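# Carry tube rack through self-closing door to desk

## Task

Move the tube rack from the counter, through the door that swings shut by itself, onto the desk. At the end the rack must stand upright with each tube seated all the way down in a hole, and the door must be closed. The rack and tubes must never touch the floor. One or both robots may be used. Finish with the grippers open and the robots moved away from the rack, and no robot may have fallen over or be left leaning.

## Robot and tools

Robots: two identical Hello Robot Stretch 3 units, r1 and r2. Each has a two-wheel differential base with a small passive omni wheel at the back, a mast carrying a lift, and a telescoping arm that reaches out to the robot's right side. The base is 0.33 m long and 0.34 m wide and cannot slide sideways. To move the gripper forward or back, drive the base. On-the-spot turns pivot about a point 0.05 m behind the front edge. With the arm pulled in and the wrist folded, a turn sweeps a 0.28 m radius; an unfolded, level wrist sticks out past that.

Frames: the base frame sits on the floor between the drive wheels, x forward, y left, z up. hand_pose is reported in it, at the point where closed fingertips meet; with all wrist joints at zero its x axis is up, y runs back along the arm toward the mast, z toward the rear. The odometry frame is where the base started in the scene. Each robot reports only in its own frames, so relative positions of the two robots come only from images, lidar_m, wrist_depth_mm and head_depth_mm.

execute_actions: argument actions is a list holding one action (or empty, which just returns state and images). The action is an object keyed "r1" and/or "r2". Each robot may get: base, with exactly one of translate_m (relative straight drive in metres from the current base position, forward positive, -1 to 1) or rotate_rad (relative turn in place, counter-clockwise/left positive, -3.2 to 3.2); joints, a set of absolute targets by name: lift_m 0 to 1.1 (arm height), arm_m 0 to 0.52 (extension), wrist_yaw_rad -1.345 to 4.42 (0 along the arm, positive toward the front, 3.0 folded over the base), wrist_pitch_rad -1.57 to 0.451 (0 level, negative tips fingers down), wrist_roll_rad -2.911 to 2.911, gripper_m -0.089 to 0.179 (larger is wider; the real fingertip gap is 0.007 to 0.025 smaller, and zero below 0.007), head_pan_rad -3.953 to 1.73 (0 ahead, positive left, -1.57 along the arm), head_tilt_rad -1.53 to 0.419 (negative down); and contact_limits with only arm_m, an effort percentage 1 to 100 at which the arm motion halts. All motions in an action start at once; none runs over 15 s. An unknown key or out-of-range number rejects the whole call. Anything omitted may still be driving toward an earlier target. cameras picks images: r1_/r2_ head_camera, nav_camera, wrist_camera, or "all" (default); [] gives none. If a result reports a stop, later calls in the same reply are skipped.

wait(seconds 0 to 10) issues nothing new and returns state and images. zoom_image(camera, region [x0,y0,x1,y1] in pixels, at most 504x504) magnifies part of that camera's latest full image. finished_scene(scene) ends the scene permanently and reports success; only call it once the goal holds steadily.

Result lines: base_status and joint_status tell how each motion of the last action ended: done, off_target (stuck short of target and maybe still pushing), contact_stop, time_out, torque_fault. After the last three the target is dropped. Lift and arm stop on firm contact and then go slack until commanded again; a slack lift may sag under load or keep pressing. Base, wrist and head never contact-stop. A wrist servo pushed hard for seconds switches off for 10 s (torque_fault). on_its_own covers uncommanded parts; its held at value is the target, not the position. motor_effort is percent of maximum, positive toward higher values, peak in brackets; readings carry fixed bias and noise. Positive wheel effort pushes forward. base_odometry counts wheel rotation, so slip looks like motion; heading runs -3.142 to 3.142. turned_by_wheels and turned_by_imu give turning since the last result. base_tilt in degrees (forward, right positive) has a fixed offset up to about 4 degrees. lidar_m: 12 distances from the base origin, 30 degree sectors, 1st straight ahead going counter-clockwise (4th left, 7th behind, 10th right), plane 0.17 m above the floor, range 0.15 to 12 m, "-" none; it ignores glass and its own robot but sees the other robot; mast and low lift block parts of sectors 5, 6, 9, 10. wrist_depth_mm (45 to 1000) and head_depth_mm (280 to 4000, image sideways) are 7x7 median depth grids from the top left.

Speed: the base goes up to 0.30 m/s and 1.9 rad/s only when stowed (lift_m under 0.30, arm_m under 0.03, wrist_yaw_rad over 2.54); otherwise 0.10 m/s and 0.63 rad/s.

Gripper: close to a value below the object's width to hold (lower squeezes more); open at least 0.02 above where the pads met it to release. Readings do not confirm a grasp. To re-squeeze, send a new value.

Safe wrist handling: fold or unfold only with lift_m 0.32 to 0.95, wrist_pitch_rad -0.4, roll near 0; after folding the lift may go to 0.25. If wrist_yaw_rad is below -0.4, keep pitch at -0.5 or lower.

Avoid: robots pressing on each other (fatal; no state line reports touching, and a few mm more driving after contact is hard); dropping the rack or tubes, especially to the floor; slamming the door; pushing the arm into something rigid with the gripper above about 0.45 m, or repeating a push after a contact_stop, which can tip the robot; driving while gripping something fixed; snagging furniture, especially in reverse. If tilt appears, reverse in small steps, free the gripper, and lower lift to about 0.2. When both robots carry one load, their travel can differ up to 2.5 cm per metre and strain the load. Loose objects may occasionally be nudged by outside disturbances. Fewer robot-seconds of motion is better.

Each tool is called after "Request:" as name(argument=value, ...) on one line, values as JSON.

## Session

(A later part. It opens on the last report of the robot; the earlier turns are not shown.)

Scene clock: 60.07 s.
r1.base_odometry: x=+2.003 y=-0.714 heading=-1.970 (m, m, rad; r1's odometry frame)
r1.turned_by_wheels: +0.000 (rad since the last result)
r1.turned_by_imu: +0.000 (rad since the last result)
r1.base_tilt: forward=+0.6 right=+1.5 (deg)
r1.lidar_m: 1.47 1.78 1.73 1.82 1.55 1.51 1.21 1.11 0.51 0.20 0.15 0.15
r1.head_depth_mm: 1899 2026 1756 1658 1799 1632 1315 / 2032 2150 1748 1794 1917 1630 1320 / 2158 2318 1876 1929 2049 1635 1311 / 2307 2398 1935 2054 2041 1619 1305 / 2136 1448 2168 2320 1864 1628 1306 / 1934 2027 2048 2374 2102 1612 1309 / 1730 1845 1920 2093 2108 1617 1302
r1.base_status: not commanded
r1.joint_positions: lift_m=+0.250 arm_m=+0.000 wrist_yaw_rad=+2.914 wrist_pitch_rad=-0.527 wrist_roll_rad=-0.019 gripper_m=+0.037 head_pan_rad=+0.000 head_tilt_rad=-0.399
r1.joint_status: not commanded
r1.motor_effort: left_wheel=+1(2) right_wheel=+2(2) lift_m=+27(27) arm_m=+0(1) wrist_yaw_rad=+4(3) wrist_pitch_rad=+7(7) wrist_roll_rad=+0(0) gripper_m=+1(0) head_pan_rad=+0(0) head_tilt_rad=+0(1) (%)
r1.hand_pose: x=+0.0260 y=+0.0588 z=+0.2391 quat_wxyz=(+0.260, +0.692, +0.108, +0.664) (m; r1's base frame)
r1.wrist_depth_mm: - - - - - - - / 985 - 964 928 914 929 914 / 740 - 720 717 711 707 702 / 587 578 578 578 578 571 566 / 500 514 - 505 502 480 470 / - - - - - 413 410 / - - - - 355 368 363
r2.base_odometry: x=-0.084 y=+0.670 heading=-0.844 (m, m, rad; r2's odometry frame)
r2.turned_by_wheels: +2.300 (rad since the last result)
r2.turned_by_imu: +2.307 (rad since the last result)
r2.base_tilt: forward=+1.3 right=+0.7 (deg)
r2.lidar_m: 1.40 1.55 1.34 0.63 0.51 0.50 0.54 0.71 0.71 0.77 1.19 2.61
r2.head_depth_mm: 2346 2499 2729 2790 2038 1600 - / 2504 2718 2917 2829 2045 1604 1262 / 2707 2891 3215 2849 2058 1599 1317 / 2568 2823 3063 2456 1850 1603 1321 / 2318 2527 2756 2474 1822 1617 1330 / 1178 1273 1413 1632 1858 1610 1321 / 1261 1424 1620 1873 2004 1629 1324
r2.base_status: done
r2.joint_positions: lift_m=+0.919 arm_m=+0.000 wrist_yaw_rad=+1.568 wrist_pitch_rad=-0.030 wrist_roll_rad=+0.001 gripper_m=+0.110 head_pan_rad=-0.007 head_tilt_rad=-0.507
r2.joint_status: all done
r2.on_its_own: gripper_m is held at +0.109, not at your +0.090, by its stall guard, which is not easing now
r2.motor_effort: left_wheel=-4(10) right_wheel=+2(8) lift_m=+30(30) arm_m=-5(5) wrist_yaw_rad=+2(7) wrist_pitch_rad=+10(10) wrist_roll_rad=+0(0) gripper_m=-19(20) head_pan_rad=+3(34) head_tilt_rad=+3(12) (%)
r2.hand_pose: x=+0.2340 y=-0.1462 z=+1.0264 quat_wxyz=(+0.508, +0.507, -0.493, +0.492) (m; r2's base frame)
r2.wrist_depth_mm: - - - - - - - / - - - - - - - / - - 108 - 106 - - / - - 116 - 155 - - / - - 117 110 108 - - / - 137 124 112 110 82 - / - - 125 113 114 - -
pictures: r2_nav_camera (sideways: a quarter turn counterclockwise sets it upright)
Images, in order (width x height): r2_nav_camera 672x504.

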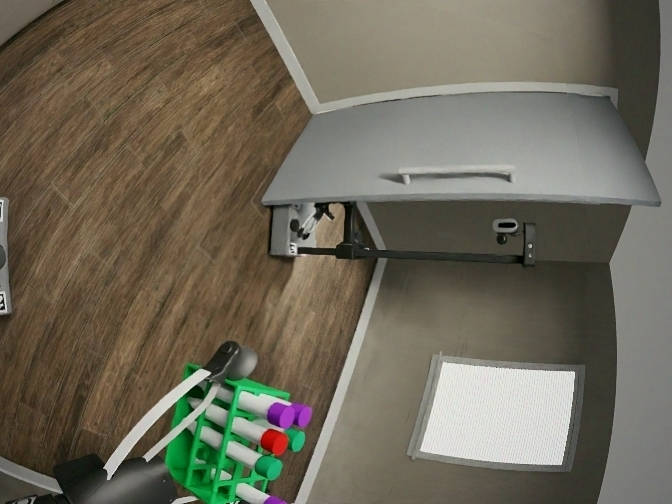

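Request:
execute_actions(actions=[{"r2":{"base":{"rotate_rad":-0.4}}}], cameras=[])

Request:
execute_actions(actions=[{"r2":{"base":{"translate_m":1.0}}}], cameras=[])

Request:
execute_actions(actions=[{"r2":{"base":{"translate_m":0.75}}}], cameras=[])

Request:
execute_actions(actions=[{"r2":{"base":{"rotate_rad":1.4}}}], cameras=["r2_nav_camera"])

Scene clock: 68.37 s.
r1.base_odometry: x=+2.003 y=-0.714 heading=-1.970 (m, m, rad; r1's odometry frame)
r1.turned_by_wheels: +0.000 (rad since the last result)
r1.turned_by_imu: +0.001 (rad since the last result)
r1.base_tilt: forward=+0.6 right=+1.5 (deg)
r1.lidar_m: 1.47 1.77 1.73 1.82 1.55 1.51 1.21 1.11 0.51 0.20 0.15 0.15
r1.head_depth_mm: 1902 2023 1758 1657 1796 1639 1313 / 2029 2149 1758 1789 1949 1634 1313 / 2161 2309 1869 1918 2034 1632 1314 / 2292 2425 1959 2065 1945 1632 1307 / 2141 1476 2173 2311 1863 1633 1311 / 1927 2044 2212 2376 2117 1622 1303 / 1726 1845 1913 2083 2087 1618 1299
r1.base_status: not commanded
r1.joint_positions: lift_m=+0.250 arm_m=+0.000 wrist_yaw_rad=+2.914 wrist_pitch_rad=-0.527 wrist_roll_rad=-0.019 gripper_m=+0.037 head_pan_rad=+0.000 head_tilt_rad=-0.399
r1.joint_status: not commanded
r1.motor_effort: left_wheel=+1(1) right_wheel=+2(2) lift_m=+27(27) arm_m=-1(1) wrist_yaw_rad=+3(4) wrist_pitch_rad=+7(7) wrist_roll_rad=+0(0) gripper_m=+1(1) head_pan_rad=+0(0) head_tilt_rad=+0(0) (%)
r1.hand_pose: x=+0.0260 y=+0.0588 z=+0.2391 quat_wxyz=(+0.260, +0.692, +0.108, +0.664) (m; r1's base frame)
r1.wrist_depth_mm: - - - - - - - / - - - 980 920 947 918 / 741 - 728 705 717 706 707 / 588 569 573 574 570 570 567 / 498 504 - 496 500 482 475 / - - - - - 411 414 / - - - - 354 362 359
r2.base_odometry: x=-0.084 y=+0.670 heading=-1.244 (m, m, rad; r2's odometry frame)
r2.turned_by_wheels: -0.400 (rad since the last result)
r2.turned_by_imu: -0.402 (rad since the last result)
r2.base_tilt: forward=+1.1 right=+0.7 (deg)
r2.lidar_m: 2.61 1.40 1.85 1.04 0.58 0.50 0.50 0.57 0.71 0.71 0.82 1.43
r2.head_depth_mm: 2146 2336 2546 2700 2042 1596 - / 2214 2387 2621 2751 2048 1598 1271 / 2266 2454 2717 2841 2050 1603 1324 / 2315 2549 2817 2883 2049 1608 1319 / 2391 2631 2911 2870 2056 1614 1329 / 2469 2693 2993 2889 2067 1608 1329 / 2528 2795 3044 2460 1752 1618 1335
r2.base_status: done
r2.joint_positions: lift_m=+0.919 arm_m=+0.000 wrist_yaw_rad=+1.568 wrist_pitch_rad=-0.030 wrist_roll_rad=+0.001 gripper_m=+0.110 head_pan_rad=-0.007 head_tilt_rad=-0.507
r2.joint_status: not commanded
r2.on_its_own: gripper_m is held at +0.109, not at your +0.090, by its stall guard, which is not easing now
r2.motor_effort: left_wheel=+2(8) right_wheel=-3(9) lift_m=+30(30) arm_m=-5(5) wrist_yaw_rad=+3(3) wrist_pitch_rad=+10(10) wrist_roll_rad=+0(0) gripper_m=-19(19) head_pan_rad=+3(3) head_tilt_rad=+3(3) (%)
r2.hand_pose: x=+0.2340 y=-0.1461 z=+1.0264 quat_wxyz=(+0.508, +0.507, -0.493, +0.492) (m; r2's base frame)
r2.wrist_depth_mm: - - - - - - 956 / - - - - - - 916 / - - 108 - 107 - 932 / - - 115 - 156 - 958 / - - 117 113 109 - 981 / - 136 124 112 110 82 923 / - - 125 114 114 - -
pictures: none
No camera images: the call's "cameras" was empty. Leave "cameras" out to get every camera's image.

Scene clock: 79.47 s.
r1.base_odometry: x=+2.003 y=-0.714 heading=-1.970 (m, m, rad; r1's odometry frame)
r1.turned_by_wheels: +0.000 (rad since the last result)
r1.turned_by_imu: +0.001 (rad since the last result)
r1.base_tilt: forward=+0.6 right=+1.6 (deg)
r1.lidar_m: 1.71 0.66 0.73 1.83 1.55 1.51 1.21 1.11 0.51 0.20 0.15 0.15
r1.head_depth_mm: 1901 2027 1762 1668 1800 1644 1316 / 2023 2169 1742 1801 1937 1624 1318 / 2145 2307 1865 1928 2061 1628 1314 / 2296 2503 1976 2103 2136 1623 1310 / 2169 2336 2180 2298 2100 1621 1306 / 1927 2067 2209 2374 2113 1615 1310 / 1732 1839 1947 2084 2088 1617 1303
r1.base_status: not commanded
r1.joint_positions: lift_m=+0.250 arm_m=+0.000 wrist_yaw_rad=+2.914 wrist_pitch_rad=-0.527 wrist_roll_rad=-0.019 gripper_m=+0.037 head_pan_rad=+0.000 head_tilt_rad=-0.399
r1.joint_status: not commanded
r1.motor_effort: left_wheel=+0(1) right_wheel=+2(2) lift_m=+28(27) arm_m=-1(1) wrist_yaw_rad=+4(4) wrist_pitch_rad=+7(7) wrist_roll_rad=+0(0) gripper_m=+0(0) head_pan_rad=+0(0) head_tilt_rad=+0(1) (%)
r1.hand_pose: x=+0.0260 y=+0.0588 z=+0.2391 quat_wxyz=(+0.260, +0.692, +0.108, +0.664) (m; r1's base frame)
r1.wrist_depth_mm: - - - - - - 655 / - - 918 929 938 613 535 / 728 - 707 723 718 642 571 / 600 562 591 581 575 567 559 / 494 517 - 504 499 475 481 / - - - - - 413 416 / - - - - 354 365 359
r2.base_odometry: x=+0.237 y=-0.277 heading=-1.244 (m, m, rad; r2's odometry frame)
r2.turned_by_wheels: +0.000 (rad since the last result)
r2.turned_by_imu: -0.008 (rad since the last result)
r2.base_tilt: forward=+1.3 right=+0.7 (deg)
r2.lidar_m: 1.65 1.90 0.70 0.78 1.73 1.48 1.47 1.12 0.97 0.97 1.12 1.64
r2.head_depth_mm: 1337 1438 1556 1730 1878 1598 - / 1362 1473 1599 1770 1934 1592 1263 / 1403 1519 1656 1836 1950 1597 1323 / 1441 1556 1685 1899 2020 1598 1324 / 1473 1605 1756 1955 2077 1620 1325 / 1519 1655 1839 2041 2081 1616 1331 / 1573 1717 1895 2127 2064 1622 1323
r2.base_status: done
r2.joint_positions: lift_m=+0.919 arm_m=+0.000 wrist_yaw_rad=+1.568 wrist_pitch_rad=-0.030 wrist_roll_rad=+0.001 gripper_m=+0.110 head_pan_rad=-0.007 head_tilt_rad=-0.507
r2.joint_status: not commanded
r2.on_its_own: gripper_m is held at +0.109, not at your +0.090, by its stall guard, which is not easing now
r2.motor_effort: left_wheel=+2(9) right_wheel=-4(4) lift_m=+30(31) arm_m=-5(5) wrist_yaw_rad=+3(2) wrist_pitch_rad=+10(10) wrist_roll_rad=+0(0) gripper_m=-19(18) head_pan_rad=+3(3) head_tilt_rad=+1(2) (%)
r2.hand_pose: x=+0.2340 y=-0.1461 z=+1.0264 quat_wxyz=(+0.508, +0.507, -0.493, +0.492) (m; r2's base frame)
r2.wrist_depth_mm: - - - - - - - / - - - - - - - / - - 109 - 106 - - / - - 116 - 156 - - / - - 117 111 109 - - / - 137 124 112 110 82 - / - - 125 113 114 - -
pictures: none
No camera images: the call's "cameras" was empty. Leave "cameras" out to get every camera's image.

Scene clock: 88.07 s.
r1.base_odometry: x=+2.003 y=-0.714 heading=-1.970 (m, m, rad; r1's odometry frame)
r1.turned_by_wheels: +0.000 (rad since the last result)
r1.turned_by_imu: +0.001 (rad since the last result)
r1.base_tilt: forward=+0.5 right=+1.6 (deg)
r1.lidar_m: 1.72 1.77 1.73 0.64 0.65 1.51 1.22 1.11 0.51 0.20 0.15 0.15
r1.head_depth_mm: 1897 2028 1751 1667 1809 1636 1323 / 2020 2146 1742 1805 1938 1632 1321 / 2156 2326 1872 1929 2036 1630 1311 / 2316 2472 1984 2085 2125 1621 1310 / 2162 2319 2176 2325 2120 1613 1312 / 1941 2062 2213 2371 2124 1609 1300 / 1735 1844 1965 2084 2086 1608 1300
r1.base_status: not commanded
r1.joint_positions: lift_m=+0.250 arm_m=+0.000 wrist_yaw_rad=+2.914 wrist_pitch_rad=-0.527 wrist_roll_rad=-0.019 gripper_m=+0.037 head_pan_rad=+0.000 head_tilt_rad=-0.399
r1.joint_status: not commanded
r1.motor_effort: left_wheel=+1(1) right_wheel=+2(2) lift_m=+27(27) arm_m=+0(2) wrist_yaw_rad=+3(4) wrist_pitch_rad=+7(7) wrist_roll_rad=+0(0) gripper_m=+1(0) head_pan_rad=+0(0) head_tilt_rad=+0(0) (%)
r1.hand_pose: x=+0.0260 y=+0.0588 z=+0.2391 quat_wxyz=(+0.260, +0.692, +0.108, +0.664) (m; r1's base frame)
r1.wrist_depth_mm: - 605 798 - - - - / - - 646 882 936 928 923 / 741 - 684 725 713 700 692 / 589 583 585 592 587 572 564 / 488 506 - 503 497 482 479 / - - - - - 411 415 / - - - - 355 358 362
r2.base_odometry: x=+0.478 y=-0.987 heading=-1.243 (m, m, rad; r2's odometry frame)
r2.turned_by_wheels: +0.000 (rad since the last result)
r2.turned_by_imu: -0.006 (rad since the last result)
r2.base_tilt: forward=+1.3 right=+0.7 (deg)
r2.lidar_m: 0.92 1.06 1.44 1.52 0.95 2.20 2.20 1.35 1.16 1.16 1.07 0.92
r2.head_depth_mm: 718 777 846 917 1032 1146 - / 736 799 868 950 1071 1211 1272 / 752 816 895 971 1114 1255 1309 / 775 840 926 1005 1148 1308 1320 / 792 866 952 1034 1198 1366 1316 / 808 886 978 1096 1249 1432 1326 / 842 923 1019 1144 1297 1479 1333
r2.base_status: done
r2.joint_positions: lift_m=+0.919 arm_m=+0.000 wrist_yaw_rad=+1.568 wrist_pitch_rad=-0.030 wrist_roll_rad=+0.001 gripper_m=+0.110 head_pan_rad=-0.007 head_tilt_rad=-0.507
r2.joint_status: not commanded
r2.on_its_own: gripper_m is held at +0.109, not at your +0.090, by its stall guard, which is not easing now
r2.motor_effort: left_wheel=+2(9) right_wheel=-4(5) lift_m=+31(30) arm_m=-5(5) wrist_yaw_rad=+2(2) wrist_pitch_rad=+10(10) wrist_roll_rad=+0(0) gripper_m=-19(19) head_pan_rad=+3(3) head_tilt_rad=+4(2) (%)
r2.hand_pose: x=+0.2340 y=-0.1461 z=+1.0264 quat_wxyz=(+0.508, +0.507, -0.493, +0.492) (m; r2's base frame)
r2.wrist_depth_mm: 933 871 830 759 690 678 634 / - 911 828 777 726 677 644 / - 924 108 780 107 679 660 / - - 115 784 156 714 658 / - - 117 111 109 697 693 / - 136 124 112 110 82 717 / - - 125 114 115 783 739
pictures: none
No camera images: the call's "cameras" was empty. Leave "cameras" out to get every camera's image.

Scene clock: 91.27 s.
r1.base_odometry: x=+2.003 y=-0.714 heading=-1.970 (m, m, rad; r1's odometry frame)
r1.turned_by_wheels: +0.000 (rad since the last result)
r1.turned_by_imu: +0.000 (rad since the last result)
r1.base_tilt: forward=+0.6 right=+1.5 (deg)
r1.lidar_m: 1.72 1.77 1.73 0.77 0.79 1.51 1.21 1.11 0.51 0.20 0.15 0.15
r1.head_depth_mm: 1911 2013 1763 1673 1800 1635 1320 / 2024 2154 1738 1780 1939 1634 1319 / 2160 2316 1861 1938 2041 1611 1311 / 2295 2504 1990 2109 2114 1625 1311 / 2181 2319 2182 2310 2127 1627 1306 / 1932 2049 2205 2370 2116 1619 1308 / 1749 1838 1960 2083 2108 1608 1302
r1.base_status: not commanded
r1.joint_positions: lift_m=+0.250 arm_m=+0.000 wrist_yaw_rad=+2.914 wrist_pitch_rad=-0.527 wrist_roll_rad=-0.019 gripper_m=+0.037 head_pan_rad=+0.000 head_tilt_rad=-0.399
r1.joint_status: not commanded
r1.motor_effort: left_wheel=+1(1) right_wheel=+2(2) lift_m=+28(27) arm_m=+0(2) wrist_yaw_rad=+4(3) wrist_pitch_rad=+7(7) wrist_roll_rad=+0(0) gripper_m=+1(0) head_pan_rad=+0(1) head_tilt_rad=-1(1) (%)
r1.hand_pose: x=+0.0260 y=+0.0588 z=+0.2391 quat_wxyz=(+0.260, +0.692, +0.108, +0.664) (m; r1's base frame)
r1.wrist_depth_mm: - 824 807 - - - - / - - 746 966 959 934 910 / 725 - 711 723 718 702 699 / 599 576 586 582 581 573 570 / 496 514 - 504 491 481 473 / - - - - - 413 412 / - - - - 357 368 358
r2.base_odometry: x=+0.478 y=-0.987 heading=+0.156 (m, m, rad; r2's odometry frame)
r2.turned_by_wheels: +1.400 (rad since the last result)
r2.turned_by_imu: +1.404 (rad since the last result)
r2.base_tilt: forward=+1.4 right=+0.6 (deg)
r2.lidar_m: 1.44 0.65 0.94 2.20 1.51 1.18 1.16 1.20 0.93 0.92 0.98 1.44
r2.head_depth_mm: 1191 1296 1410 1565 1741 1625 - / 1201 1307 1430 1574 1772 1598 1269 / 3100 3324 3624 2581 1882 1607 1313 / 3091 3376 3692 2876 2048 1617 1322 / 3175 3358 3784 2904 2061 1614 1318 / 3193 3496 3764 2895 2057 1611 1295 / 3216 3576 3814 2613 1790 1621 873
r2.base_status: done
r2.joint_positions: lift_m=+0.919 arm_m=+0.000 wrist_yaw_rad=+1.568 wrist_pitch_rad=-0.030 wrist_roll_rad=+0.001 gripper_m=+0.110 head_pan_rad=-0.007 head_tilt_rad=-0.507
r2.joint_status: not commanded
r2.on_its_own: gripper_m is held at +0.109, not at your +0.090, by its stall guard, which is not easing now
r2.motor_effort: left_wheel=-4(9) right_wheel=+2(8) lift_m=+31(31) arm_m=-5(5) wrist_yaw_rad=+2(2) wrist_pitch_rad=+10(10) wrist_roll_rad=+0(0) gripper_m=-19(18) head_pan_rad=+2(3) head_tilt_rad=+2(3) (%)
r2.hand_pose: x=+0.2340 y=-0.1462 z=+1.0264 quat_wxyz=(+0.508, +0.507, -0.493, +0.492) (m; r2's base frame)
r2.wrist_depth_mm: 913 - - - - - 925 / 908 - - - - - 922 / 904 - 108 - 107 - 953 / 901 - 115 - 156 - 930 / 877 - 117 112 109 - 965 / 869 137 124 112 110 82 904 / 832 - 125 114 114 - -
pictures: r2_nav_camera (sideways: a quarter turn counterclockwise sets it upright)
Images, in order (width x height): r2_nav_camera 672x504.

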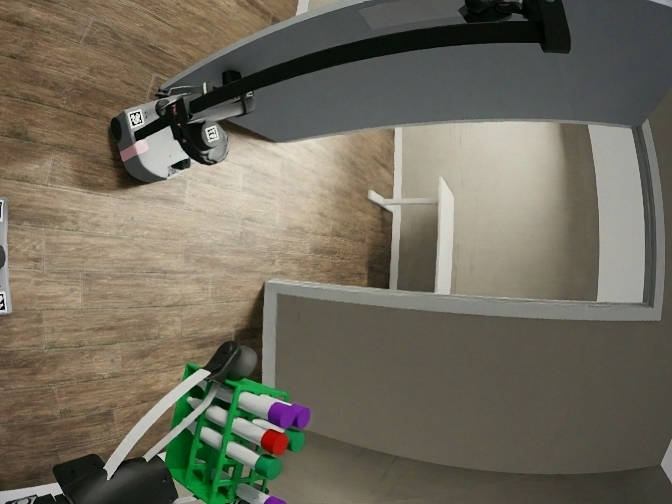

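Request:
execute_actions(actions=[{"r2":{"base":{"translate_m":0.75}}}], cameras=[])

Request:
execute_actions(actions=[{"r2":{"base":{"rotate_rad":0.6}}}], cameras=[])

Request:
execute_actions(actions=[{"r2":{"base":{"translate_m":0.45}}}], cameras=[])

Request:
execute_actions(actions=[{"r2":{"base":{"rotate_rad":-0.6}}}], cameras=["r2_nav_camera"])

Scene clock: 104.03 s.
r1.base_odometry: x=+2.003 y=-0.714 heading=-1.970 (m, m, rad; r1's odometry frame)
r1.turned_by_wheels: +0.000 (rad since the last result)
r1.turned_by_imu: +0.001 (rad since the last result)
r1.base_tilt: forward=+0.6 right=+1.6 (deg)
r1.lidar_m: 1.72 1.77 1.73 1.82 1.55 0.39 0.39 1.11 0.51 0.20 0.15 0.15
r1.head_depth_mm: 1915 2028 1760 1657 1803 1637 1324 / 2018 2175 1747 1792 1937 1623 1317 / 2168 2313 1857 1935 2035 1629 1313 / 2292 2483 1979 2105 2120 1627 1309 / 2143 2333 2187 2303 2129 1618 1313 / 1928 2042 2198 2379 2105 1609 1304 / 1745 1844 1969 2095 2100 1607 1308
r1.base_status: not commanded
r1.joint_positions: lift_m=+0.250 arm_m=+0.000 wrist_yaw_rad=+2.914 wrist_pitch_rad=-0.527 wrist_roll_rad=-0.019 gripper_m=+0.037 head_pan_rad=+0.000 head_tilt_rad=-0.399
r1.joint_status: not commanded
r1.motor_effort: left_wheel=+1(1) right_wheel=+2(2) lift_m=+27(27) arm_m=-1(0) wrist_yaw_rad=+3(4) wrist_pitch_rad=+7(7) wrist_roll_rad=+0(0) gripper_m=+1(1) head_pan_rad=+0(0) head_tilt_rad=+0(1) (%)
r1.hand_pose: x=+0.0260 y=+0.0588 z=+0.2391 quat_wxyz=(+0.260, +0.692, +0.108, +0.664) (m; r1's base frame)
r1.wrist_depth_mm: - - - - - - - / - - 982 970 965 941 896 / 761 - 730 720 709 713 706 / 590 567 587 599 566 572 559 / 496 508 - 505 491 472 470 / - - - - - 413 410 / - - - - 356 368 359
r2.base_odometry: x=+1.219 y=-0.870 heading=+0.156 (m, m, rad; r2's odometry frame)
r2.turned_by_wheels: +0.000 (rad since the last result)
r2.turned_by_imu: -0.007 (rad since the last result)
r2.base_tilt: forward=+1.3 right=+0.7 (deg)
r2.lidar_m: 0.75 0.89 0.68 0.52 0.52 1.93 1.91 1.29 1.00 0.98 0.92 0.71
r2.head_depth_mm: 587 613 658 722 799 899 - / 2445 2641 2788 2697 1827 981 1186 / 2439 2646 2794 2834 2054 1608 1311 / 2461 2658 2851 2886 2050 1616 1317 / 2442 2691 2596 2715 2071 1612 1319 / 2511 2735 2904 2881 2079 1611 1316 / 2510 2734 3042 2894 2094 1621 1332
r2.base_status: done
r2.joint_positions: lift_m=+0.919 arm_m=+0.000 wrist_yaw_rad=+1.568 wrist_pitch_rad=-0.030 wrist_roll_rad=+0.001 gripper_m=+0.110 head_pan_rad=-0.007 head_tilt_rad=-0.507
r2.joint_status: not commanded
r2.on_its_own: gripper_m is held at +0.109, not at your +0.090, by its stall guard, which is not easing now
r2.motor_effort: left_wheel=-3(5) right_wheel=+2(9) lift_m=+30(30) arm_m=-6(5) wrist_yaw_rad=+3(2) wrist_pitch_rad=+10(10) wrist_roll_rad=+0(0) gripper_m=-18(19) head_pan_rad=+2(3) head_tilt_rad=+3(3) (%)
r2.hand_pose: x=+0.2340 y=-0.1462 z=+1.0264 quat_wxyz=(+0.508, +0.507, -0.493, +0.492) (m; r2's base frame)
r2.wrist_depth_mm: - - - - 543 547 528 / - - - - 570 563 545 / - - 108 580 107 571 559 / - - 115 611 157 582 580 / - - 116 111 109 587 592 / - 136 124 111 110 82 621 / 809 - 125 114 114 644 636
pictures: none
No camera images: the call's "cameras" was empty. Leave "cameras" out to get every camera's image.

Scene clock: 105.97 s.
r1.base_odometry: x=+2.003 y=-0.714 heading=-1.970 (m, m, rad; r1's odometry frame)
r1.turned_by_wheels: +0.000 (rad since the last result)
r1.turned_by_imu: +0.000 (rad since the last result)
r1.base_tilt: forward=+0.6 right=+1.6 (deg)
r1.lidar_m: 1.71 1.77 1.73 1.82 1.55 0.44 0.52 1.11 0.51 0.20 0.15 0.15
r1.head_depth_mm: 1904 2026 1754 1667 1803 1626 1318 / 2028 2167 1748 1786 1934 1632 1321 / 2152 2302 1877 1932 2075 1620 1313 / 2311 2477 1977 2091 2112 1615 1311 / 2180 2307 2188 2321 2133 1618 1314 / 1931 2051 2209 2373 2112 1609 1304 / 1739 1849 1964 2089 2080 1604 1307
r1.base_status: not commanded
r1.joint_positions: lift_m=+0.250 arm_m=+0.000 wrist_yaw_rad=+2.914 wrist_pitch_rad=-0.527 wrist_roll_rad=-0.019 gripper_m=+0.037 head_pan_rad=+0.000 head_tilt_rad=-0.399
r1.joint_status: not commanded
r1.motor_effort: left_wheel=+0(1) right_wheel=+2(2) lift_m=+27(27) arm_m=-2(1) wrist_yaw_rad=+4(3) wrist_pitch_rad=+7(7) wrist_roll_rad=+0(0) gripper_m=+0(1) head_pan_rad=+0(0) head_tilt_rad=+0(1) (%)
r1.hand_pose: x=+0.0260 y=+0.0588 z=+0.2391 quat_wxyz=(+0.260, +0.692, +0.108, +0.664) (m; r1's base frame)
r1.wrist_depth_mm: - - - - - - - / - - 972 984 956 918 895 / 763 - 723 711 705 697 700 / 594 581 587 588 569 571 553 / 501 518 - 508 490 476 483 / - - - - - 412 404 / - - - - 354 364 362
r2.base_odometry: x=+1.219 y=-0.870 heading=+0.756 (m, m, rad; r2's odometry frame)
r2.turned_by_wheels: +0.600 (rad since the last result)
r2.turned_by_imu: +0.602 (rad since the last result)
r2.base_tilt: forward=+1.4 right=+0.7 (deg)
r2.lidar_m: 0.83 0.67 0.52 0.45 1.91 1.90 1.21 0.99 0.99 0.87 0.71 2.48
r2.head_depth_mm: 2548 2763 2955 2867 2055 1601 - / 2759 2963 3219 2833 2021 1591 1267 / 3042 3226 3529 2834 2033 1598 1313 / 3144 3440 3651 2564 1886 1512 1320 / 799 857 916 998 1090 1210 1276 / 715 761 816 874 948 1030 1136 / 651 688 729 782 837 900 982
r2.base_status: done
r2.joint_positions: lift_m=+0.919 arm_m=+0.000 wrist_yaw_rad=+1.568 wrist_pitch_rad=-0.030 wrist_roll_rad=+0.001 gripper_m=+0.110 head_pan_rad=-0.007 head_tilt_rad=-0.507
r2.joint_status: not commanded
r2.on_its_own: gripper_m is held at +0.109, not at your +0.090, by its stall guard, which is not easing now
r2.motor_effort: left_wheel=-4(10) right_wheel=+3(8) lift_m=+30(30) arm_m=-5(5) wrist_yaw_rad=+2(3) wrist_pitch_rad=+10(10) wrist_roll_rad=+0(0) gripper_m=-18(19) head_pan_rad=+2(3) head_tilt_rad=+3(3) (%)
r2.hand_pose: x=+0.2340 y=-0.1461 z=+1.0264 quat_wxyz=(+0.508, +0.507, -0.493, +0.492) (m; r2's base frame)
r2.wrist_depth_mm: 543 642 859 - - - - / 550 656 825 - - - - / 564 617 109 - 107 - - / 559 648 115 - 157 - - / 570 617 117 109 109 - - / 568 137 125 111 110 82 - / 558 663 125 113 115 - -
pictures: none
No camera images: the call's "cameras" was empty. Leave "cameras" out to get every camera's image.

Scene clock: 111.57 s.
r1.base_odometry: x=+2.003 y=-0.714 heading=-1.970 (m, m, rad; r1's odometry frame)
r1.turned_by_wheels: +0.000 (rad since the last result)
r1.turned_by_imu: +0.000 (rad since the last result)
r1.base_tilt: forward=+0.5 right=+1.6 (deg)
r1.lidar_m: 1.71 1.77 1.73 1.82 1.55 1.51 1.22 0.41 0.51 0.20 0.15 0.15
r1.head_depth_mm: 1902 2018 1765 1669 1810 1640 1322 / 2023 2178 1750 1788 1920 1627 1316 / 2159 2314 1873 1935 2045 1630 1316 / 2303 2494 1983 2097 2121 1626 1319 / 2156 2330 2184 2327 2114 1621 1303 / 1930 2060 2207 2374 2097 1619 1314 / 1747 1838 1958 2098 2090 1604 1298
r1.base_status: not commanded
r1.joint_positions: lift_m=+0.250 arm_m=+0.000 wrist_yaw_rad=+2.914 wrist_pitch_rad=-0.527 wrist_roll_rad=-0.019 gripper_m=+0.037 head_pan_rad=+0.000 head_tilt_rad=-0.399
r1.joint_status: not commanded
r1.motor_effort: left_wheel=+0(2) right_wheel=+2(2) lift_m=+28(27) arm_m=-1(1) wrist_yaw_rad=+3(3) wrist_pitch_rad=+7(7) wrist_roll_rad=+0(0) gripper_m=+0(1) head_pan_rad=+0(0) head_tilt_rad=-1(1) (%)
r1.hand_pose: x=+0.0260 y=+0.0588 z=+0.2391 quat_wxyz=(+0.260, +0.692, +0.108, +0.664) (m; r1's base frame)
r1.wrist_depth_mm: - - - - - - - / 996 - - 1000 970 923 934 / 759 - 713 704 724 709 703 / 598 567 572 587 583 569 567 / 498 511 - 504 493 478 478 / - - - - - 403 408 / - - - - 352 361 357
r2.base_odometry: x=+1.546 y=-0.561 heading=+0.756 (m, m, rad; r2's odometry frame)
r2.turned_by_wheels: +0.000 (rad since the last result)
r2.turned_by_imu: -0.004 (rad since the last result)
r2.base_tilt: forward=+1.3 right=+0.7 (deg)
r2.lidar_m: 0.48 0.39 0.39 0.42 0.59 2.25 1.57 1.28 0.88 0.56 2.19 2.08
r2.head_depth_mm: 2238 2390 2578 2659 2033 1622 - / 2417 2604 2816 2850 2047 1595 1268 / 2584 2810 3088 2858 2064 1597 1312 / 2812 3018 3343 2719 1969 1550 1256 / 491 520 563 607 660 682 762 / 403 426 457 491 531 577 632 / 365 385 410 437 468 506 548
r2.base_status: done
r2.joint_positions: lift_m=+0.919 arm_m=+0.000 wrist_yaw_rad=+1.568 wrist_pitch_rad=-0.030 wrist_roll_rad=+0.001 gripper_m=+0.110 head_pan_rad=-0.007 head_tilt_rad=-0.507
r2.joint_status: not commanded
r2.on_its_own: gripper_m is held at +0.109, not at your +0.090, by its stall guard, which is not easing now
r2.motor_effort: left_wheel=-3(5) right_wheel=+1(8) lift_m=+31(31) arm_m=-5(5) wrist_yaw_rad=+2(2) wrist_pitch_rad=+10(10) wrist_roll_rad=+0(0) gripper_m=-19(19) head_pan_rad=+3(3) head_tilt_rad=+3(2) (%)
r2.hand_pose: x=+0.2340 y=-0.1461 z=+1.0264 quat_wxyz=(+0.508, +0.507, -0.493, +0.492) (m; r2's base frame)
r2.wrist_depth_mm: 337 411 - - - - - / 352 410 - - - - - / 349 398 108 - 107 - - / 350 409 116 - 156 - - / 352 396 117 112 109 - - / 350 137 124 113 111 82 - / 350 411 125 114 114 - -
pictures: none
No camera images: the call's "cameras" was empty. Leave "cameras" out to get every camera's image.

Scene clock: 113.50 s.
r1.base_odometry: x=+2.003 y=-0.714 heading=-1.970 (m, m, rad; r1's odometry frame)
r1.turned_by_wheels: +0.000 (rad since the last result)
r1.turned_by_imu: +0.000 (rad since the last result)
r1.base_tilt: forward=+0.5 right=+1.6 (deg)
r1.lidar_m: 1.72 1.77 1.73 1.82 1.55 1.51 1.22 0.45 0.45 0.20 0.15 0.15
r1.head_depth_mm: 1890 2035 1755 1660 1806 1634 1317 / 2015 2158 1743 1792 1929 1632 1308 / 2161 2319 1864 1932 2034 1631 1318 / 2296 2504 1990 2092 2103 1621 1312 / 2154 2321 2182 2314 2132 1622 1308 / 1912 2053 2213 2367 2102 1615 1304 / 1731 1843 1966 2078 2090 1611 1301
r1.base_status: not commanded
r1.joint_positions: lift_m=+0.250 arm_m=+0.000 wrist_yaw_rad=+2.914 wrist_pitch_rad=-0.527 wrist_roll_rad=-0.019 gripper_m=+0.037 head_pan_rad=+0.000 head_tilt_rad=-0.399
r1.joint_status: not commanded
r1.motor_effort: left_wheel=+1(0) right_wheel=+2(2) lift_m=+27(28) arm_m=+0(1) wrist_yaw_rad=+4(3) wrist_pitch_rad=+7(7) wrist_roll_rad=+0(0) gripper_m=+1(0) head_pan_rad=+0(0) head_tilt_rad=+1(0) (%)
r1.hand_pose: x=+0.0260 y=+0.0588 z=+0.2391 quat_wxyz=(+0.260, +0.692, +0.108, +0.664) (m; r1's base frame)
r1.wrist_depth_mm: - - - - - - - / 964 - 993 945 949 956 908 / 740 - 724 732 706 710 710 / 608 576 584 583 576 565 571 / 493 511 - 496 492 483 473 / - - - - - 415 411 / - - - - 350 365 363
r2.base_odometry: x=+1.546 y=-0.561 heading=+0.156 (m, m, rad; r2's odometry frame)
r2.turned_by_wheels: -0.600 (rad since the last result)
r2.turned_by_imu: -0.602 (rad since the last result)
r2.base_tilt: forward=+1.3 right=+0.9 (deg)
r2.lidar_m: 2.08 0.52 0.40 0.39 0.41 0.55 0.59 1.67 1.29 1.06 0.56 1.98
r2.head_depth_mm: 2077 2263 2223 2666 2054 1602 - / 2125 2310 2241 2712 2045 1593 1267 / 2122 2317 2262 2690 2046 1601 1313 / 2155 2335 2315 2720 2039 1604 1320 / 2171 2361 2280 2747 2066 1606 1329 / 2176 2401 2617 2772 2085 1600 1327 / 2199 2375 2666 2821 2074 1623 1320
r2.base_status: done
r2.joint_positions: lift_m=+0.919 arm_m=+0.000 wrist_yaw_rad=+1.568 wrist_pitch_rad=-0.030 wrist_roll_rad=+0.001 gripper_m=+0.110 head_pan_rad=-0.007 head_tilt_rad=-0.507
r2.joint_status: not commanded
r2.on_its_own: gripper_m is held at +0.109, not at your +0.090, by its stall guard, which is not easing now
r2.motor_effort: left_wheel=+3(9) right_wheel=-4(7) lift_m=+30(30) arm_m=-6(5) wrist_yaw_rad=+2(3) wrist_pitch_rad=+10(10) wrist_roll_rad=+0(0) gripper_m=-19(18) head_pan_rad=+3(2) head_tilt_rad=+3(3) (%)
r2.hand_pose: x=+0.2340 y=-0.1461 z=+1.0264 quat_wxyz=(+0.508, +0.507, -0.493, +0.492) (m; r2's base frame)
r2.wrist_depth_mm: - - - - - - - / - - - - - - 352 / - - 108 - 107 - 350 / - - 115 - 156 - 351 / - - 117 112 108 - 354 / - 137 124 112 110 82 325 / - - 125 114 114 - 378
pictures: r2_nav_camera (sideways: a quarter turn counterclockwise sets it upright)
Images, in order (width x height): r2_nav_camera 672x504.

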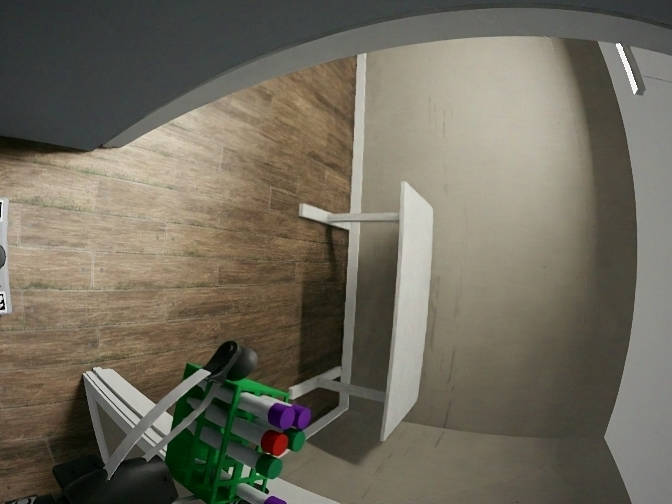

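Clear. Drive through; desk ~1.9 m ahead.

Request:
execute_actions(actions=[{"r2":{"base":{"translate_m":1.0}}}], cameras=[])

Request:
execute_actions(actions=[{"r1":{"base":{"translate_m":0.5}},"r2":{"base":{"translate_m":0.6},"joints":{"head_tilt_rad":-0.9,"lift_m":0.95}}}], cameras=["r2_nav_camera"])

Scene clock: 128.70 s.
r1.base_odometry: x=+2.003 y=-0.714 heading=-1.970 (m, m, rad; r1's odometry frame)
r1.turned_by_wheels: +0.000 (rad since the last result)
r1.turned_by_imu: +0.001 (rad since the last result)
r1.base_tilt: forward=+0.6 right=+1.5 (deg)
r1.lidar_m: 1.71 1.77 1.73 1.82 1.55 1.51 1.22 1.11 0.51 0.20 0.15 0.15
r1.head_depth_mm: 1909 2031 1748 1668 1804 1644 1320 / 2024 2149 1748 1780 1919 1634 1312 / 2151 2304 1880 1935 2055 1628 1316 / 2310 2494 1979 2107 2122 1624 1314 / 2162 2326 2185 2312 2121 1621 1311 / 1929 2048 2209 2368 2103 1607 1302 / 1742 1838 1950 2068 2096 1617 1303
r1.base_status: not commanded
r1.joint_positions: lift_m=+0.250 arm_m=+0.000 wrist_yaw_rad=+2.914 wrist_pitch_rad=-0.527 wrist_roll_rad=-0.019 gripper_m=+0.037 head_pan_rad=+0.000 head_tilt_rad=-0.399
r1.joint_status: not commanded
r1.motor_effort: left_wheel=+1(1) right_wheel=+2(2) lift_m=+27(28) arm_m=-1(1) wrist_yaw_rad=+4(4) wrist_pitch_rad=+7(7) wrist_roll_rad=+0(0) gripper_m=+0(1) head_pan_rad=+0(0) head_tilt_rad=+0(0) (%)
r1.hand_pose: x=+0.0260 y=+0.0588 z=+0.2391 quat_wxyz=(+0.260, +0.692, +0.108, +0.664) (m; r1's base frame)
r1.wrist_depth_mm: - - - - - - - / 981 - 971 978 969 922 912 / 739 - 736 721 692 696 694 / 590 573 576 581 579 574 565 / 498 510 - 500 498 477 476 / - - - - - 413 411 / - - - - 357 364 363
r2.base_odometry: x=+2.534 y=-0.406 heading=+0.156 (m, m, rad; r2's odometry frame)
r2.turned_by_wheels: +0.000 (rad since the last result)
r2.turned_by_imu: -0.008 (rad since the last result)
r2.base_tilt: forward=+1.2 right=+0.7 (deg)
r2.lidar_m: 1.08 1.59 2.31 1.58 0.69 0.63 1.51 0.72 0.81 1.35 1.38 1.52
r2.head_depth_mm: 1227 1340 1462 1251 902 1622 - / 1242 1343 1475 1261 942 1604 1266 / 1246 1362 1488 1261 946 1601 1318 / 1263 1372 1515 1264 948 1606 1317 / 1268 1378 1522 1269 955 1520 1325 / 1283 1396 1533 1278 998 1629 1329 / 1292 1408 1549 1723 1043 1627 1327
r2.base_status: done
r2.joint_positions: lift_m=+0.919 arm_m=+0.000 wrist_yaw_rad=+1.568 wrist_pitch_rad=-0.030 wrist_roll_rad=+0.001 gripper_m=+0.110 head_pan_rad=-0.007 head_tilt_rad=-0.507
r2.joint_status: not commanded
r2.on_its_own: gripper_m is held at +0.109, not at your +0.090, by its stall guard, which is not easing now
r2.motor_effort: left_wheel=+2(10) right_wheel=-3(4) lift_m=+30(30) arm_m=-5(5) wrist_yaw_rad=+2(2) wrist_pitch_rad=+10(10) wrist_roll_rad=+0(0) gripper_m=-19(18) head_pan_rad=+3(2) head_tilt_rad=+3(3) (%)
r2.hand_pose: x=+0.2340 y=-0.1461 z=+1.0264 quat_wxyz=(+0.508, +0.507, -0.493, +0.492) (m; r2's base frame)
r2.wrist_depth_mm: - - - - - - - / - - - - - - - / - - 109 - 107 - - / - - 116 - 155 - - / - - 117 112 108 912 939 / - 139 124 112 110 82 683 / - - 125 113 114 - -
pictures: none
No camera images: the call's "cameras" was empty. Leave "cameras" out to get every camera's image.

Scene clock: 135.67 s.
r1.base_odometry: x=+1.809 y=-1.174 heading=-1.970 (m, m, rad; r1's odometry frame)
r1.turned_by_wheels: +0.000 (rad since the last result)
r1.turned_by_imu: +0.004 (rad since the last result)
r1.base_tilt: forward=+0.5 right=+1.5 (deg)
r1.lidar_m: 1.27 1.49 1.46 1.54 1.97 1.93 1.58 1.20 1.17 1.24 1.25 1.21
r1.head_depth_mm: 1543 1646 1689 1231 1320 1467 1317 / 1645 1745 1738 1316 1428 1535 1315 / 1752 1878 1725 1423 1554 1635 1308 / 1899 2040 1705 1553 1703 1623 1309 / 1813 1952 1695 1704 1865 1621 1305 / 1621 1728 1811 1932 2014 1607 1306 / 1459 1553 1642 1756 1866 1595 1300
r1.base_status: done
r1.joint_positions: lift_m=+0.250 arm_m=+0.000 wrist_yaw_rad=+2.917 wrist_pitch_rad=-0.527 wrist_roll_rad=-0.019 gripper_m=+0.037 head_pan_rad=+0.000 head_tilt_rad=-0.399
r1.joint_status: not commanded
r1.motor_effort: left_wheel=+1(8) right_wheel=-1(14) lift_m=+27(28) arm_m=+0(0) wrist_yaw_rad=+2(7) wrist_pitch_rad=+7(7) wrist_roll_rad=+0(0) gripper_m=+1(0) head_pan_rad=+0(0) head_tilt_rad=-1(1) (%)
r1.hand_pose: x=+0.0254 y=+0.0589 z=+0.2391 quat_wxyz=(+0.259, +0.692, +0.109, +0.665) (m; r1's base frame)
r1.wrist_depth_mm: - - - - - - - / 992 - 973 975 951 930 908 / 767 - 739 737 722 690 704 / 595 556 588 589 579 566 561 / 504 509 - 491 493 477 479 / - - - - - 415 410 / - - - - 356 360 360
r2.base_odometry: x=+3.127 y=-0.312 heading=+0.156 (m, m, rad; r2's odometry frame)
r2.turned_by_wheels: +0.000 (rad since the last result)
r2.turned_by_imu: -0.005 (rad since the last result)
r2.base_tilt: forward=+1.3 right=+0.7 (deg)
r2.lidar_m: 0.89 0.49 1.38 2.35 1.48 1.16 1.20 1.24 1.42 1.40 1.06 0.91
r2.head_depth_mm: 759 875 893 770 310 550 489 / 763 886 896 776 619 551 488 / 771 892 894 742 634 552 490 / 773 899 901 745 635 553 490 / 780 904 903 750 637 553 492 / 786 914 908 748 639 555 501 / 792 924 1017 750 641 557 502
r2.base_status: done
r2.joint_positions: lift_m=+0.949 arm_m=+0.000 wrist_yaw_rad=+1.568 wrist_pitch_rad=-0.030 wrist_roll_rad=+0.001 gripper_m=+0.110 head_pan_rad=-0.007 head_tilt_rad=-0.889
r2.joint_status: all done
r2.on_its_own: gripper_m is held at +0.109, not at your +0.090, by its stall guard, which is not easing now
r2.motor_effort: left_wheel=+2(10) right_wheel=-4(5) lift_m=+30(31) arm_m=-5(5) wrist_yaw_rad=+2(3) wrist_pitch_rad=+10(10) wrist_roll_rad=+0(0) gripper_m=-18(19) head_pan_rad=+3(3) head_tilt_rad=-4(28) (%)
r2.hand_pose: x=+0.2340 y=-0.1461 z=+1.0563 quat_wxyz=(+0.508, +0.507, -0.493, +0.491) (m; r2's base frame)
r2.wrist_depth_mm: 794 781 746 723 746 698 712 / 795 793 778 763 763 730 706 / 824 805 109 766 107 740 730 / 876 839 116 801 156 774 758 / 869 855 116 112 108 804 790 / 909 137 124 112 110 82 738 / 929 564 125 113 114 536 545
pictures: r2_nav_camera (sideways: a quarter turn counterclockwise sets it upright)
Images, in order (width x height): r2_nav_camera 672x504.

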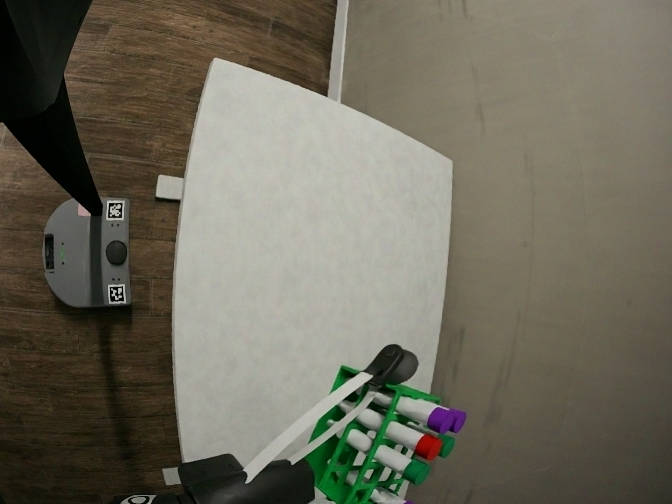

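Request:
execute_actions(actions=[{"r2":{"base":{"translate_m":0.13},"joints":{"lift_m":0.76}}}], cameras=[])

Request:
execute_actions(actions=[{"r2":{"joints":{"lift_m":0.6}}}], cameras=["r2_nav_camera","r2_wrist_camera"])

Scene clock: 144.67 s.
r1.base_odometry: x=+1.809 y=-1.174 heading=-1.970 (m, m, rad; r1's odometry frame)
r1.turned_by_wheels: +0.000 (rad since the last result)
r1.turned_by_imu: +0.001 (rad since the last result)
r1.base_tilt: forward=+0.6 right=+1.6 (deg)
r1.lidar_m: 1.27 1.49 1.46 1.54 1.98 1.93 1.58 1.20 1.17 1.24 1.25 1.21
r1.head_depth_mm: 1549 1648 1685 1225 1324 1465 1320 / 1649 1755 1741 1313 1429 1526 1316 / 1756 1899 1721 1416 1550 1630 1310 / 1894 2037 1719 1557 1713 1624 1307 / 1813 1961 1702 1692 1874 1627 1310 / 1616 1722 1806 1930 2024 1612 1306 / 1456 1546 1643 1754 1857 1605 1302
r1.base_status: not commanded
r1.joint_positions: lift_m=+0.250 arm_m=+0.000 wrist_yaw_rad=+2.917 wrist_pitch_rad=-0.527 wrist_roll_rad=-0.019 gripper_m=+0.037 head_pan_rad=+0.000 head_tilt_rad=-0.399
r1.joint_status: not commanded
r1.motor_effort: left_wheel=+1(2) right_wheel=-1(1) lift_m=+27(27) arm_m=-1(0) wrist_yaw_rad=+2(1) wrist_pitch_rad=+7(7) wrist_roll_rad=+0(0) gripper_m=+1(0) head_pan_rad=+0(0) head_tilt_rad=+0(0) (%)
r1.hand_pose: x=+0.0254 y=+0.0589 z=+0.2391 quat_wxyz=(+0.259, +0.692, +0.109, +0.665) (m; r1's base frame)
r1.wrist_depth_mm: - - - - - - - / - - 987 944 907 935 884 / 742 - 737 717 720 719 708 / 601 575 592 577 590 585 571 / 501 511 - 500 492 475 480 / - - - - - 410 418 / - - - - 355 363 361
r2.base_odometry: x=+3.255 y=-0.292 heading=+0.157 (m, m, rad; r2's odometry frame)
r2.turned_by_wheels: +0.000 (rad since the last result)
r2.turned_by_imu: -0.002 (rad since the last result)
r2.base_tilt: forward=+1.2 right=+0.7 (deg)
r2.lidar_m: 0.76 0.38 1.17 2.34 1.66 1.28 1.33 1.36 1.44 1.03 1.01 0.78
r2.head_depth_mm: 644 741 844 739 630 392 495 / 647 745 844 742 630 443 489 / 650 755 850 744 632 547 490 / 657 761 858 743 636 555 490 / 661 767 869 746 635 556 492 / 666 772 876 748 638 556 492 / 670 779 885 750 639 558 494
r2.base_status: done
r2.joint_positions: lift_m=+0.760 arm_m=+0.000 wrist_yaw_rad=+1.568 wrist_pitch_rad=-0.030 wrist_roll_rad=+0.001 gripper_m=+0.110 head_pan_rad=-0.007 head_tilt_rad=-0.889
r2.joint_status: all done
r2.on_its_own: gripper_m is held at +0.109, not at your +0.090, by its stall guard, which is not easing now
r2.motor_effort: left_wheel=+3(9) right_wheel=-3(5) lift_m=+13(28) arm_m=-5(5) wrist_yaw_rad=+3(2) wrist_pitch_rad=+10(10) wrist_roll_rad=+0(0) gripper_m=-19(18) head_pan_rad=+3(3) head_tilt_rad=-6(4) (%)
r2.hand_pose: x=+0.2340 y=-0.1461 z=+0.8674 quat_wxyz=(+0.508, +0.507, -0.493, +0.491) (m; r2's base frame)
r2.wrist_depth_mm: 652 646 638 614 618 594 582 / 677 669 670 652 624 615 606 / 697 686 109 648 107 630 632 / 695 704 116 661 156 658 641 / 718 660 117 111 109 544 542 / 451 136 124 112 111 82 389 / 342 302 125 114 114 286 298
pictures: none
No camera images: the call's "cameras" was empty. Leave "cameras" out to get every camera's image.

Scene clock: 147.40 s.
r1.base_odometry: x=+1.809 y=-1.174 heading=-1.970 (m, m, rad; r1's odometry frame)
r1.turned_by_wheels: +0.000 (rad since the last result)
r1.turned_by_imu: +0.000 (rad since the last result)
r1.base_tilt: forward=+0.5 right=+1.6 (deg)
r1.lidar_m: 1.27 1.49 1.46 1.54 1.98 1.93 1.58 1.20 1.17 1.24 1.25 1.21
r1.head_depth_mm: 1548 1637 1690 1220 1323 1468 1326 / 1644 1756 1751 1315 1423 1525 1313 / 1746 1885 1729 1431 1560 1609 1319 / 1881 2034 1706 1553 1712 1628 1311 / 1796 1938 1699 1704 1870 1617 1313 / 1619 1727 1809 1925 2025 1609 1305 / 1459 1550 1641 1746 1864 1606 1304
r1.base_status: not commanded
r1.joint_positions: lift_m=+0.250 arm_m=+0.000 wrist_yaw_rad=+2.917 wrist_pitch_rad=-0.527 wrist_roll_rad=-0.019 gripper_m=+0.037 head_pan_rad=+0.000 head_tilt_rad=-0.399
r1.joint_status: not commanded
r1.motor_effort: left_wheel=+2(1) right_wheel=-1(1) lift_m=+28(27) arm_m=-1(2) wrist_yaw_rad=+1(1) wrist_pitch_rad=+7(7) wrist_roll_rad=+0(0) gripper_m=+1(0) head_pan_rad=+0(0) head_tilt_rad=-1(0) (%)
r1.hand_pose: x=+0.0254 y=+0.0589 z=+0.2391 quat_wxyz=(+0.259, +0.692, +0.109, +0.665) (m; r1's base frame)
r1.wrist_depth_mm: - - - - - - - / 980 - 938 971 916 935 921 / 751 - 736 743 702 694 690 / 593 572 591 589 591 582 576 / 497 505 - 498 500 477 475 / - - - - - 414 408 / - - - - 355 356 363
r2.base_odometry: x=+3.255 y=-0.292 heading=+0.157 (m, m, rad; r2's odometry frame)
r2.turned_by_wheels: +0.000 (rad since the last result)
r2.turned_by_imu: -0.020 (rad since the last result)
r2.base_tilt: forward=+1.2 right=+0.8 (deg)
r2.lidar_m: 0.77 0.38 1.15 2.34 1.68 1.28 1.33 1.36 1.44 1.03 1.04 0.79
r2.head_depth_mm: 650 754 846 737 629 476 489 / 653 755 852 741 633 476 487 / 656 758 854 741 633 557 490 / 657 765 861 743 634 553 491 / 660 768 868 743 637 554 492 / 665 774 874 747 637 554 493 / 671 776 882 751 638 557 494
r2.base_status: not commanded
r2.joint_positions: lift_m=+0.649 arm_m=+0.000 wrist_yaw_rad=+1.571 wrist_pitch_rad=+0.020 wrist_roll_rad=+0.002 gripper_m=+0.110 head_pan_rad=-0.006 head_tilt_rad=-0.891
r2.joint_status: lift_m contact_stop (moved -0.112 of -0.160)
r2.on_its_own: gripper_m is held at +0.109, not at your +0.090, by its stall guard, which is not easing now; lift_m is slack since a contact_stop, until your next command for it (your +0.600 is given up)
r2.motor_effort: left_wheel=+0(25) right_wheel=-8(13) lift_m=+21(36) arm_m=+1(5) wrist_yaw_rad=-1(10) wrist_pitch_rad=-7(46) wrist_roll_rad=+0(1) gripper_m=-19(19) head_pan_rad=+2(3) head_tilt_rad=-2(5) (%)
r2.hand_pose: x=+0.2353 y=-0.1448 z=+0.7685 quat_wxyz=(+0.495, +0.496, -0.505, +0.505) (m; r2's base frame)
r2.wrist_depth_mm: 668 646 650 638 633 623 607 / 692 664 672 648 631 635 621 / 706 693 110 651 111 662 634 / 715 721 116 172 158 647 641 / 429 370 117 109 107 126 318 / 259 136 132 128 114 77 220 / 192 168 127 112 112 156 162
pictures: r2_nav_camera (sideways: a quarter turn counterclockwise sets it upright), r2_wrist_camera
Images, in order (width x height): r2_nav_camera 672x504, r2_wrist_camera 644x364.

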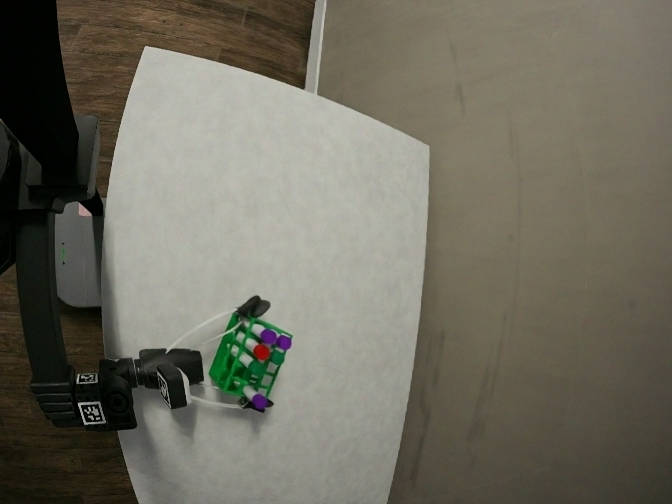

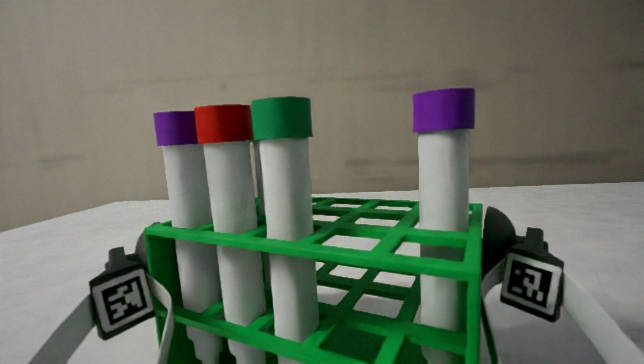

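Request:
execute_actions(actions=[{"r2":{"joints":{"gripper_m":0.179,"lift_m":0.665}}}], cameras=[])

Request:
execute_actions(actions=[{"r2":{"base":{"translate_m":-0.35}}}], cameras=["r2_wrist_camera"])

Request:
finished_scene(scene=2)

Scene clock: 151.53 s.
r1.base_odometry: x=+1.809 y=-1.174 heading=-1.970 (m, m, rad; r1's odometry frame)
r1.turned_by_wheels: +0.000 (rad since the last result)
r1.turned_by_imu: +0.000 (rad since the last result)
r1.base_tilt: forward=+0.6 right=+1.6 (deg)
r1.lidar_m: 1.27 1.49 1.46 1.54 1.98 1.93 1.58 1.20 1.17 1.24 1.25 1.21
r1.head_depth_mm: 1550 1643 1686 1224 1329 1465 1316 / 1631 1753 1742 1316 1425 1516 1318 / 1760 1887 1728 1428 1560 1635 1313 / 1895 2039 1698 1553 1709 1625 1311 / 1813 1936 1695 1700 1880 1624 1307 / 1617 1726 1813 1936 2007 1610 1302 / 1455 1550 1629 1754 1865 1621 1302
r1.base_status: not commanded
r1.joint_positions: lift_m=+0.250 arm_m=+0.000 wrist_yaw_rad=+2.917 wrist_pitch_rad=-0.527 wrist_roll_rad=-0.019 gripper_m=+0.037 head_pan_rad=+0.000 head_tilt_rad=-0.399
r1.joint_status: not commanded
r1.motor_effort: left_wheel=+1(1) right_wheel=-1(1) lift_m=+28(27) arm_m=-1(0) wrist_yaw_rad=+1(1) wrist_pitch_rad=+7(7) wrist_roll_rad=+0(0) gripper_m=+1(1) head_pan_rad=+0(0) head_tilt_rad=+0(0) (%)
r1.hand_pose: x=+0.0254 y=+0.0589 z=+0.2391 quat_wxyz=(+0.259, +0.692, +0.109, +0.665) (m; r1's base frame)
r1.wrist_depth_mm: - - - - - - - / 968 - 956 941 937 912 928 / 730 - 722 723 704 713 696 / 602 578 592 571 573 579 565 / 497 511 - 503 494 476 472 / - - - - - 409 410 / - - - - 359 365 360
r2.base_odometry: x=+3.255 y=-0.292 heading=+0.157 (m, m, rad; r2's odometry frame)
r2.turned_by_wheels: +0.000 (rad since the last result)
r2.turned_by_imu: -0.001 (rad since the last result)
r2.base_tilt: forward=+1.1 right=+0.8 (deg)
r2.lidar_m: 0.77 0.38 1.15 2.34 1.69 1.28 1.33 1.36 1.44 1.03 1.03 0.78
r2.head_depth_mm: 651 749 848 738 630 476 488 / 651 756 853 741 633 474 489 / 656 758 858 742 633 561 489 / 656 763 862 744 633 552 490 / 661 770 867 749 634 554 491 / 666 773 872 748 636 555 492 / 670 780 879 747 638 556 493
r2.base_status: not commanded
r2.joint_positions: lift_m=+0.664 arm_m=+0.000 wrist_yaw_rad=+1.571 wrist_pitch_rad=-0.023 wrist_roll_rad=+0.002 gripper_m=+0.179 head_pan_rad=-0.006 head_tilt_rad=-0.891
r2.joint_status: all done
r2.motor_effort: left_wheel=+1(1) right_wheel=-2(8) lift_m=+30(30) arm_m=+0(1) wrist_yaw_rad=-1(1) wrist_pitch_rad=+8(9) wrist_roll_rad=+0(0) gripper_m=+1(83) head_pan_rad=+3(2) head_tilt_rad=-4(3) (%)
r2.hand_pose: x=+0.2342 y=-0.1448 z=+0.7731 quat_wxyz=(+0.506, +0.506, -0.494, +0.494) (m; r2's base frame)
r2.wrist_depth_mm: 666 651 633 627 625 615 599 / 668 674 648 644 629 624 617 / 696 687 111 649 655 658 644 / 712 695 115 482 470 563 533 / 410 389 118 114 111 143 309 / 279 139 131 111 109 111 228 / 179 170 127 116 116 161 160
pictures: none
No camera images: the call's "cameras" was empty. Leave "cameras" out to get every camera's image.

Scene clock: 156.37 s.
r1.base_odometry: x=+1.809 y=-1.174 heading=-1.970 (m, m, rad; r1's odometry frame)
r1.turned_by_wheels: +0.000 (rad since the last result)
r1.turned_by_imu: +0.000 (rad since the last result)
r1.base_tilt: forward=+0.6 right=+1.6 (deg)
r1.lidar_m: 1.27 1.49 1.46 1.54 1.98 1.93 1.58 1.20 1.17 1.24 1.25 1.21
r1.head_depth_mm: 1543 1649 1695 1220 1324 1470 1316 / 1647 1751 1751 1316 1423 1535 1312 / 1752 1884 1716 1424 1557 1629 1318 / 1872 2028 1708 1545 1704 1624 1312 / 1810 1951 1707 1686 1854 1614 1306 / 1628 1716 1821 1935 2004 1612 1304 / 1459 1547 1634 1754 1870 1611 1300
r1.base_status: not commanded
r1.joint_positions: lift_m=+0.250 arm_m=+0.000 wrist_yaw_rad=+2.917 wrist_pitch_rad=-0.527 wrist_roll_rad=-0.019 gripper_m=+0.037 head_pan_rad=+0.000 head_tilt_rad=-0.399
r1.joint_status: not commanded
r1.motor_effort: left_wheel=+1(1) right_wheel=-1(1) lift_m=+28(28) arm_m=-1(0) wrist_yaw_rad=+2(0) wrist_pitch_rad=+7(7) wrist_roll_rad=+0(0) gripper_m=+1(1) head_pan_rad=+0(0) head_tilt_rad=+0(1) (%)
r1.hand_pose: x=+0.0254 y=+0.0589 z=+0.2391 quat_wxyz=(+0.259, +0.692, +0.109, +0.665) (m; r1's base frame)
r1.wrist_depth_mm: - - - - - - - / 978 - - 949 947 931 917 / 760 - 727 723 719 729 707 / 600 578 582 571 574 565 561 / 494 511 - 504 486 479 475 / - - - - - 409 413 / - - - - 356 363 360
r2.base_odometry: x=+2.910 y=-0.346 heading=+0.157 (m, m, rad; r2's odometry frame)
r2.turned_by_wheels: +0.000 (rad since the last result)
r2.turned_by_imu: +0.002 (rad since the last result)
r2.base_tilt: forward=+1.4 right=+0.8 (deg)
r2.lidar_m: 0.71 0.71 1.68 2.36 1.21 0.95 0.98 1.03 1.35 1.39 1.16 1.14
r2.head_depth_mm: 970 1068 890 731 643 1264 1134 / 969 1078 890 705 646 1266 1123 / 974 1084 899 725 645 1292 1120 / 982 1087 900 745 649 1263 1122 / 988 1097 901 744 650 1258 1128 / 988 1103 905 751 663 1268 1125 / 1001 1152 906 748 666 1275 1131
r2.base_status: done
r2.joint_positions: lift_m=+0.664 arm_m=+0.000 wrist_yaw_rad=+1.571 wrist_pitch_rad=-0.023 wrist_roll_rad=+0.002 gripper_m=+0.179 head_pan_rad=-0.006 head_tilt_rad=-0.891
r2.joint_status: not commanded
r2.motor_effort: left_wheel=+0(7) right_wheel=-1(6) lift_m=+30(31) arm_m=+0(0) wrist_yaw_rad=-1(1) wrist_pitch_rad=+8(8) wrist_roll_rad=+0(0) gripper_m=+1(1) head_pan_rad=+3(2) head_tilt_rad=-3(4) (%)
r2.hand_pose: x=+0.2343 y=-0.1448 z=+0.7732 quat_wxyz=(+0.505, +0.506, -0.494, +0.494) (m; r2's base frame)
r2.wrist_depth_mm: - - 981 945 920 938 913 / - - - 995 959 917 927 / - - - - - 975 946 / - - 721 475 640 569 541 / 405 407 370 351 339 327 310 / 281 270 263 259 253 250 239 / - - - - - - -
pictures: r2_wrist_camera
Images, in order (width x height): r2_wrist_camera 644x364.

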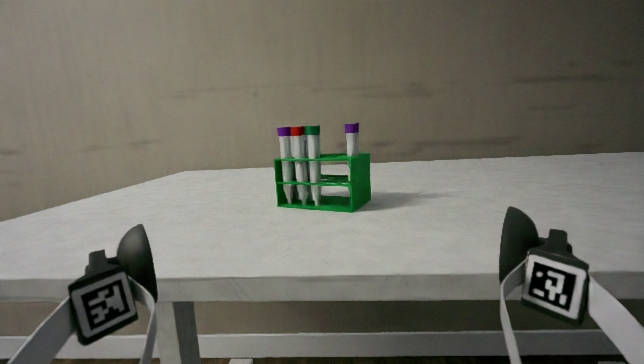

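The scene is finished: the task was done.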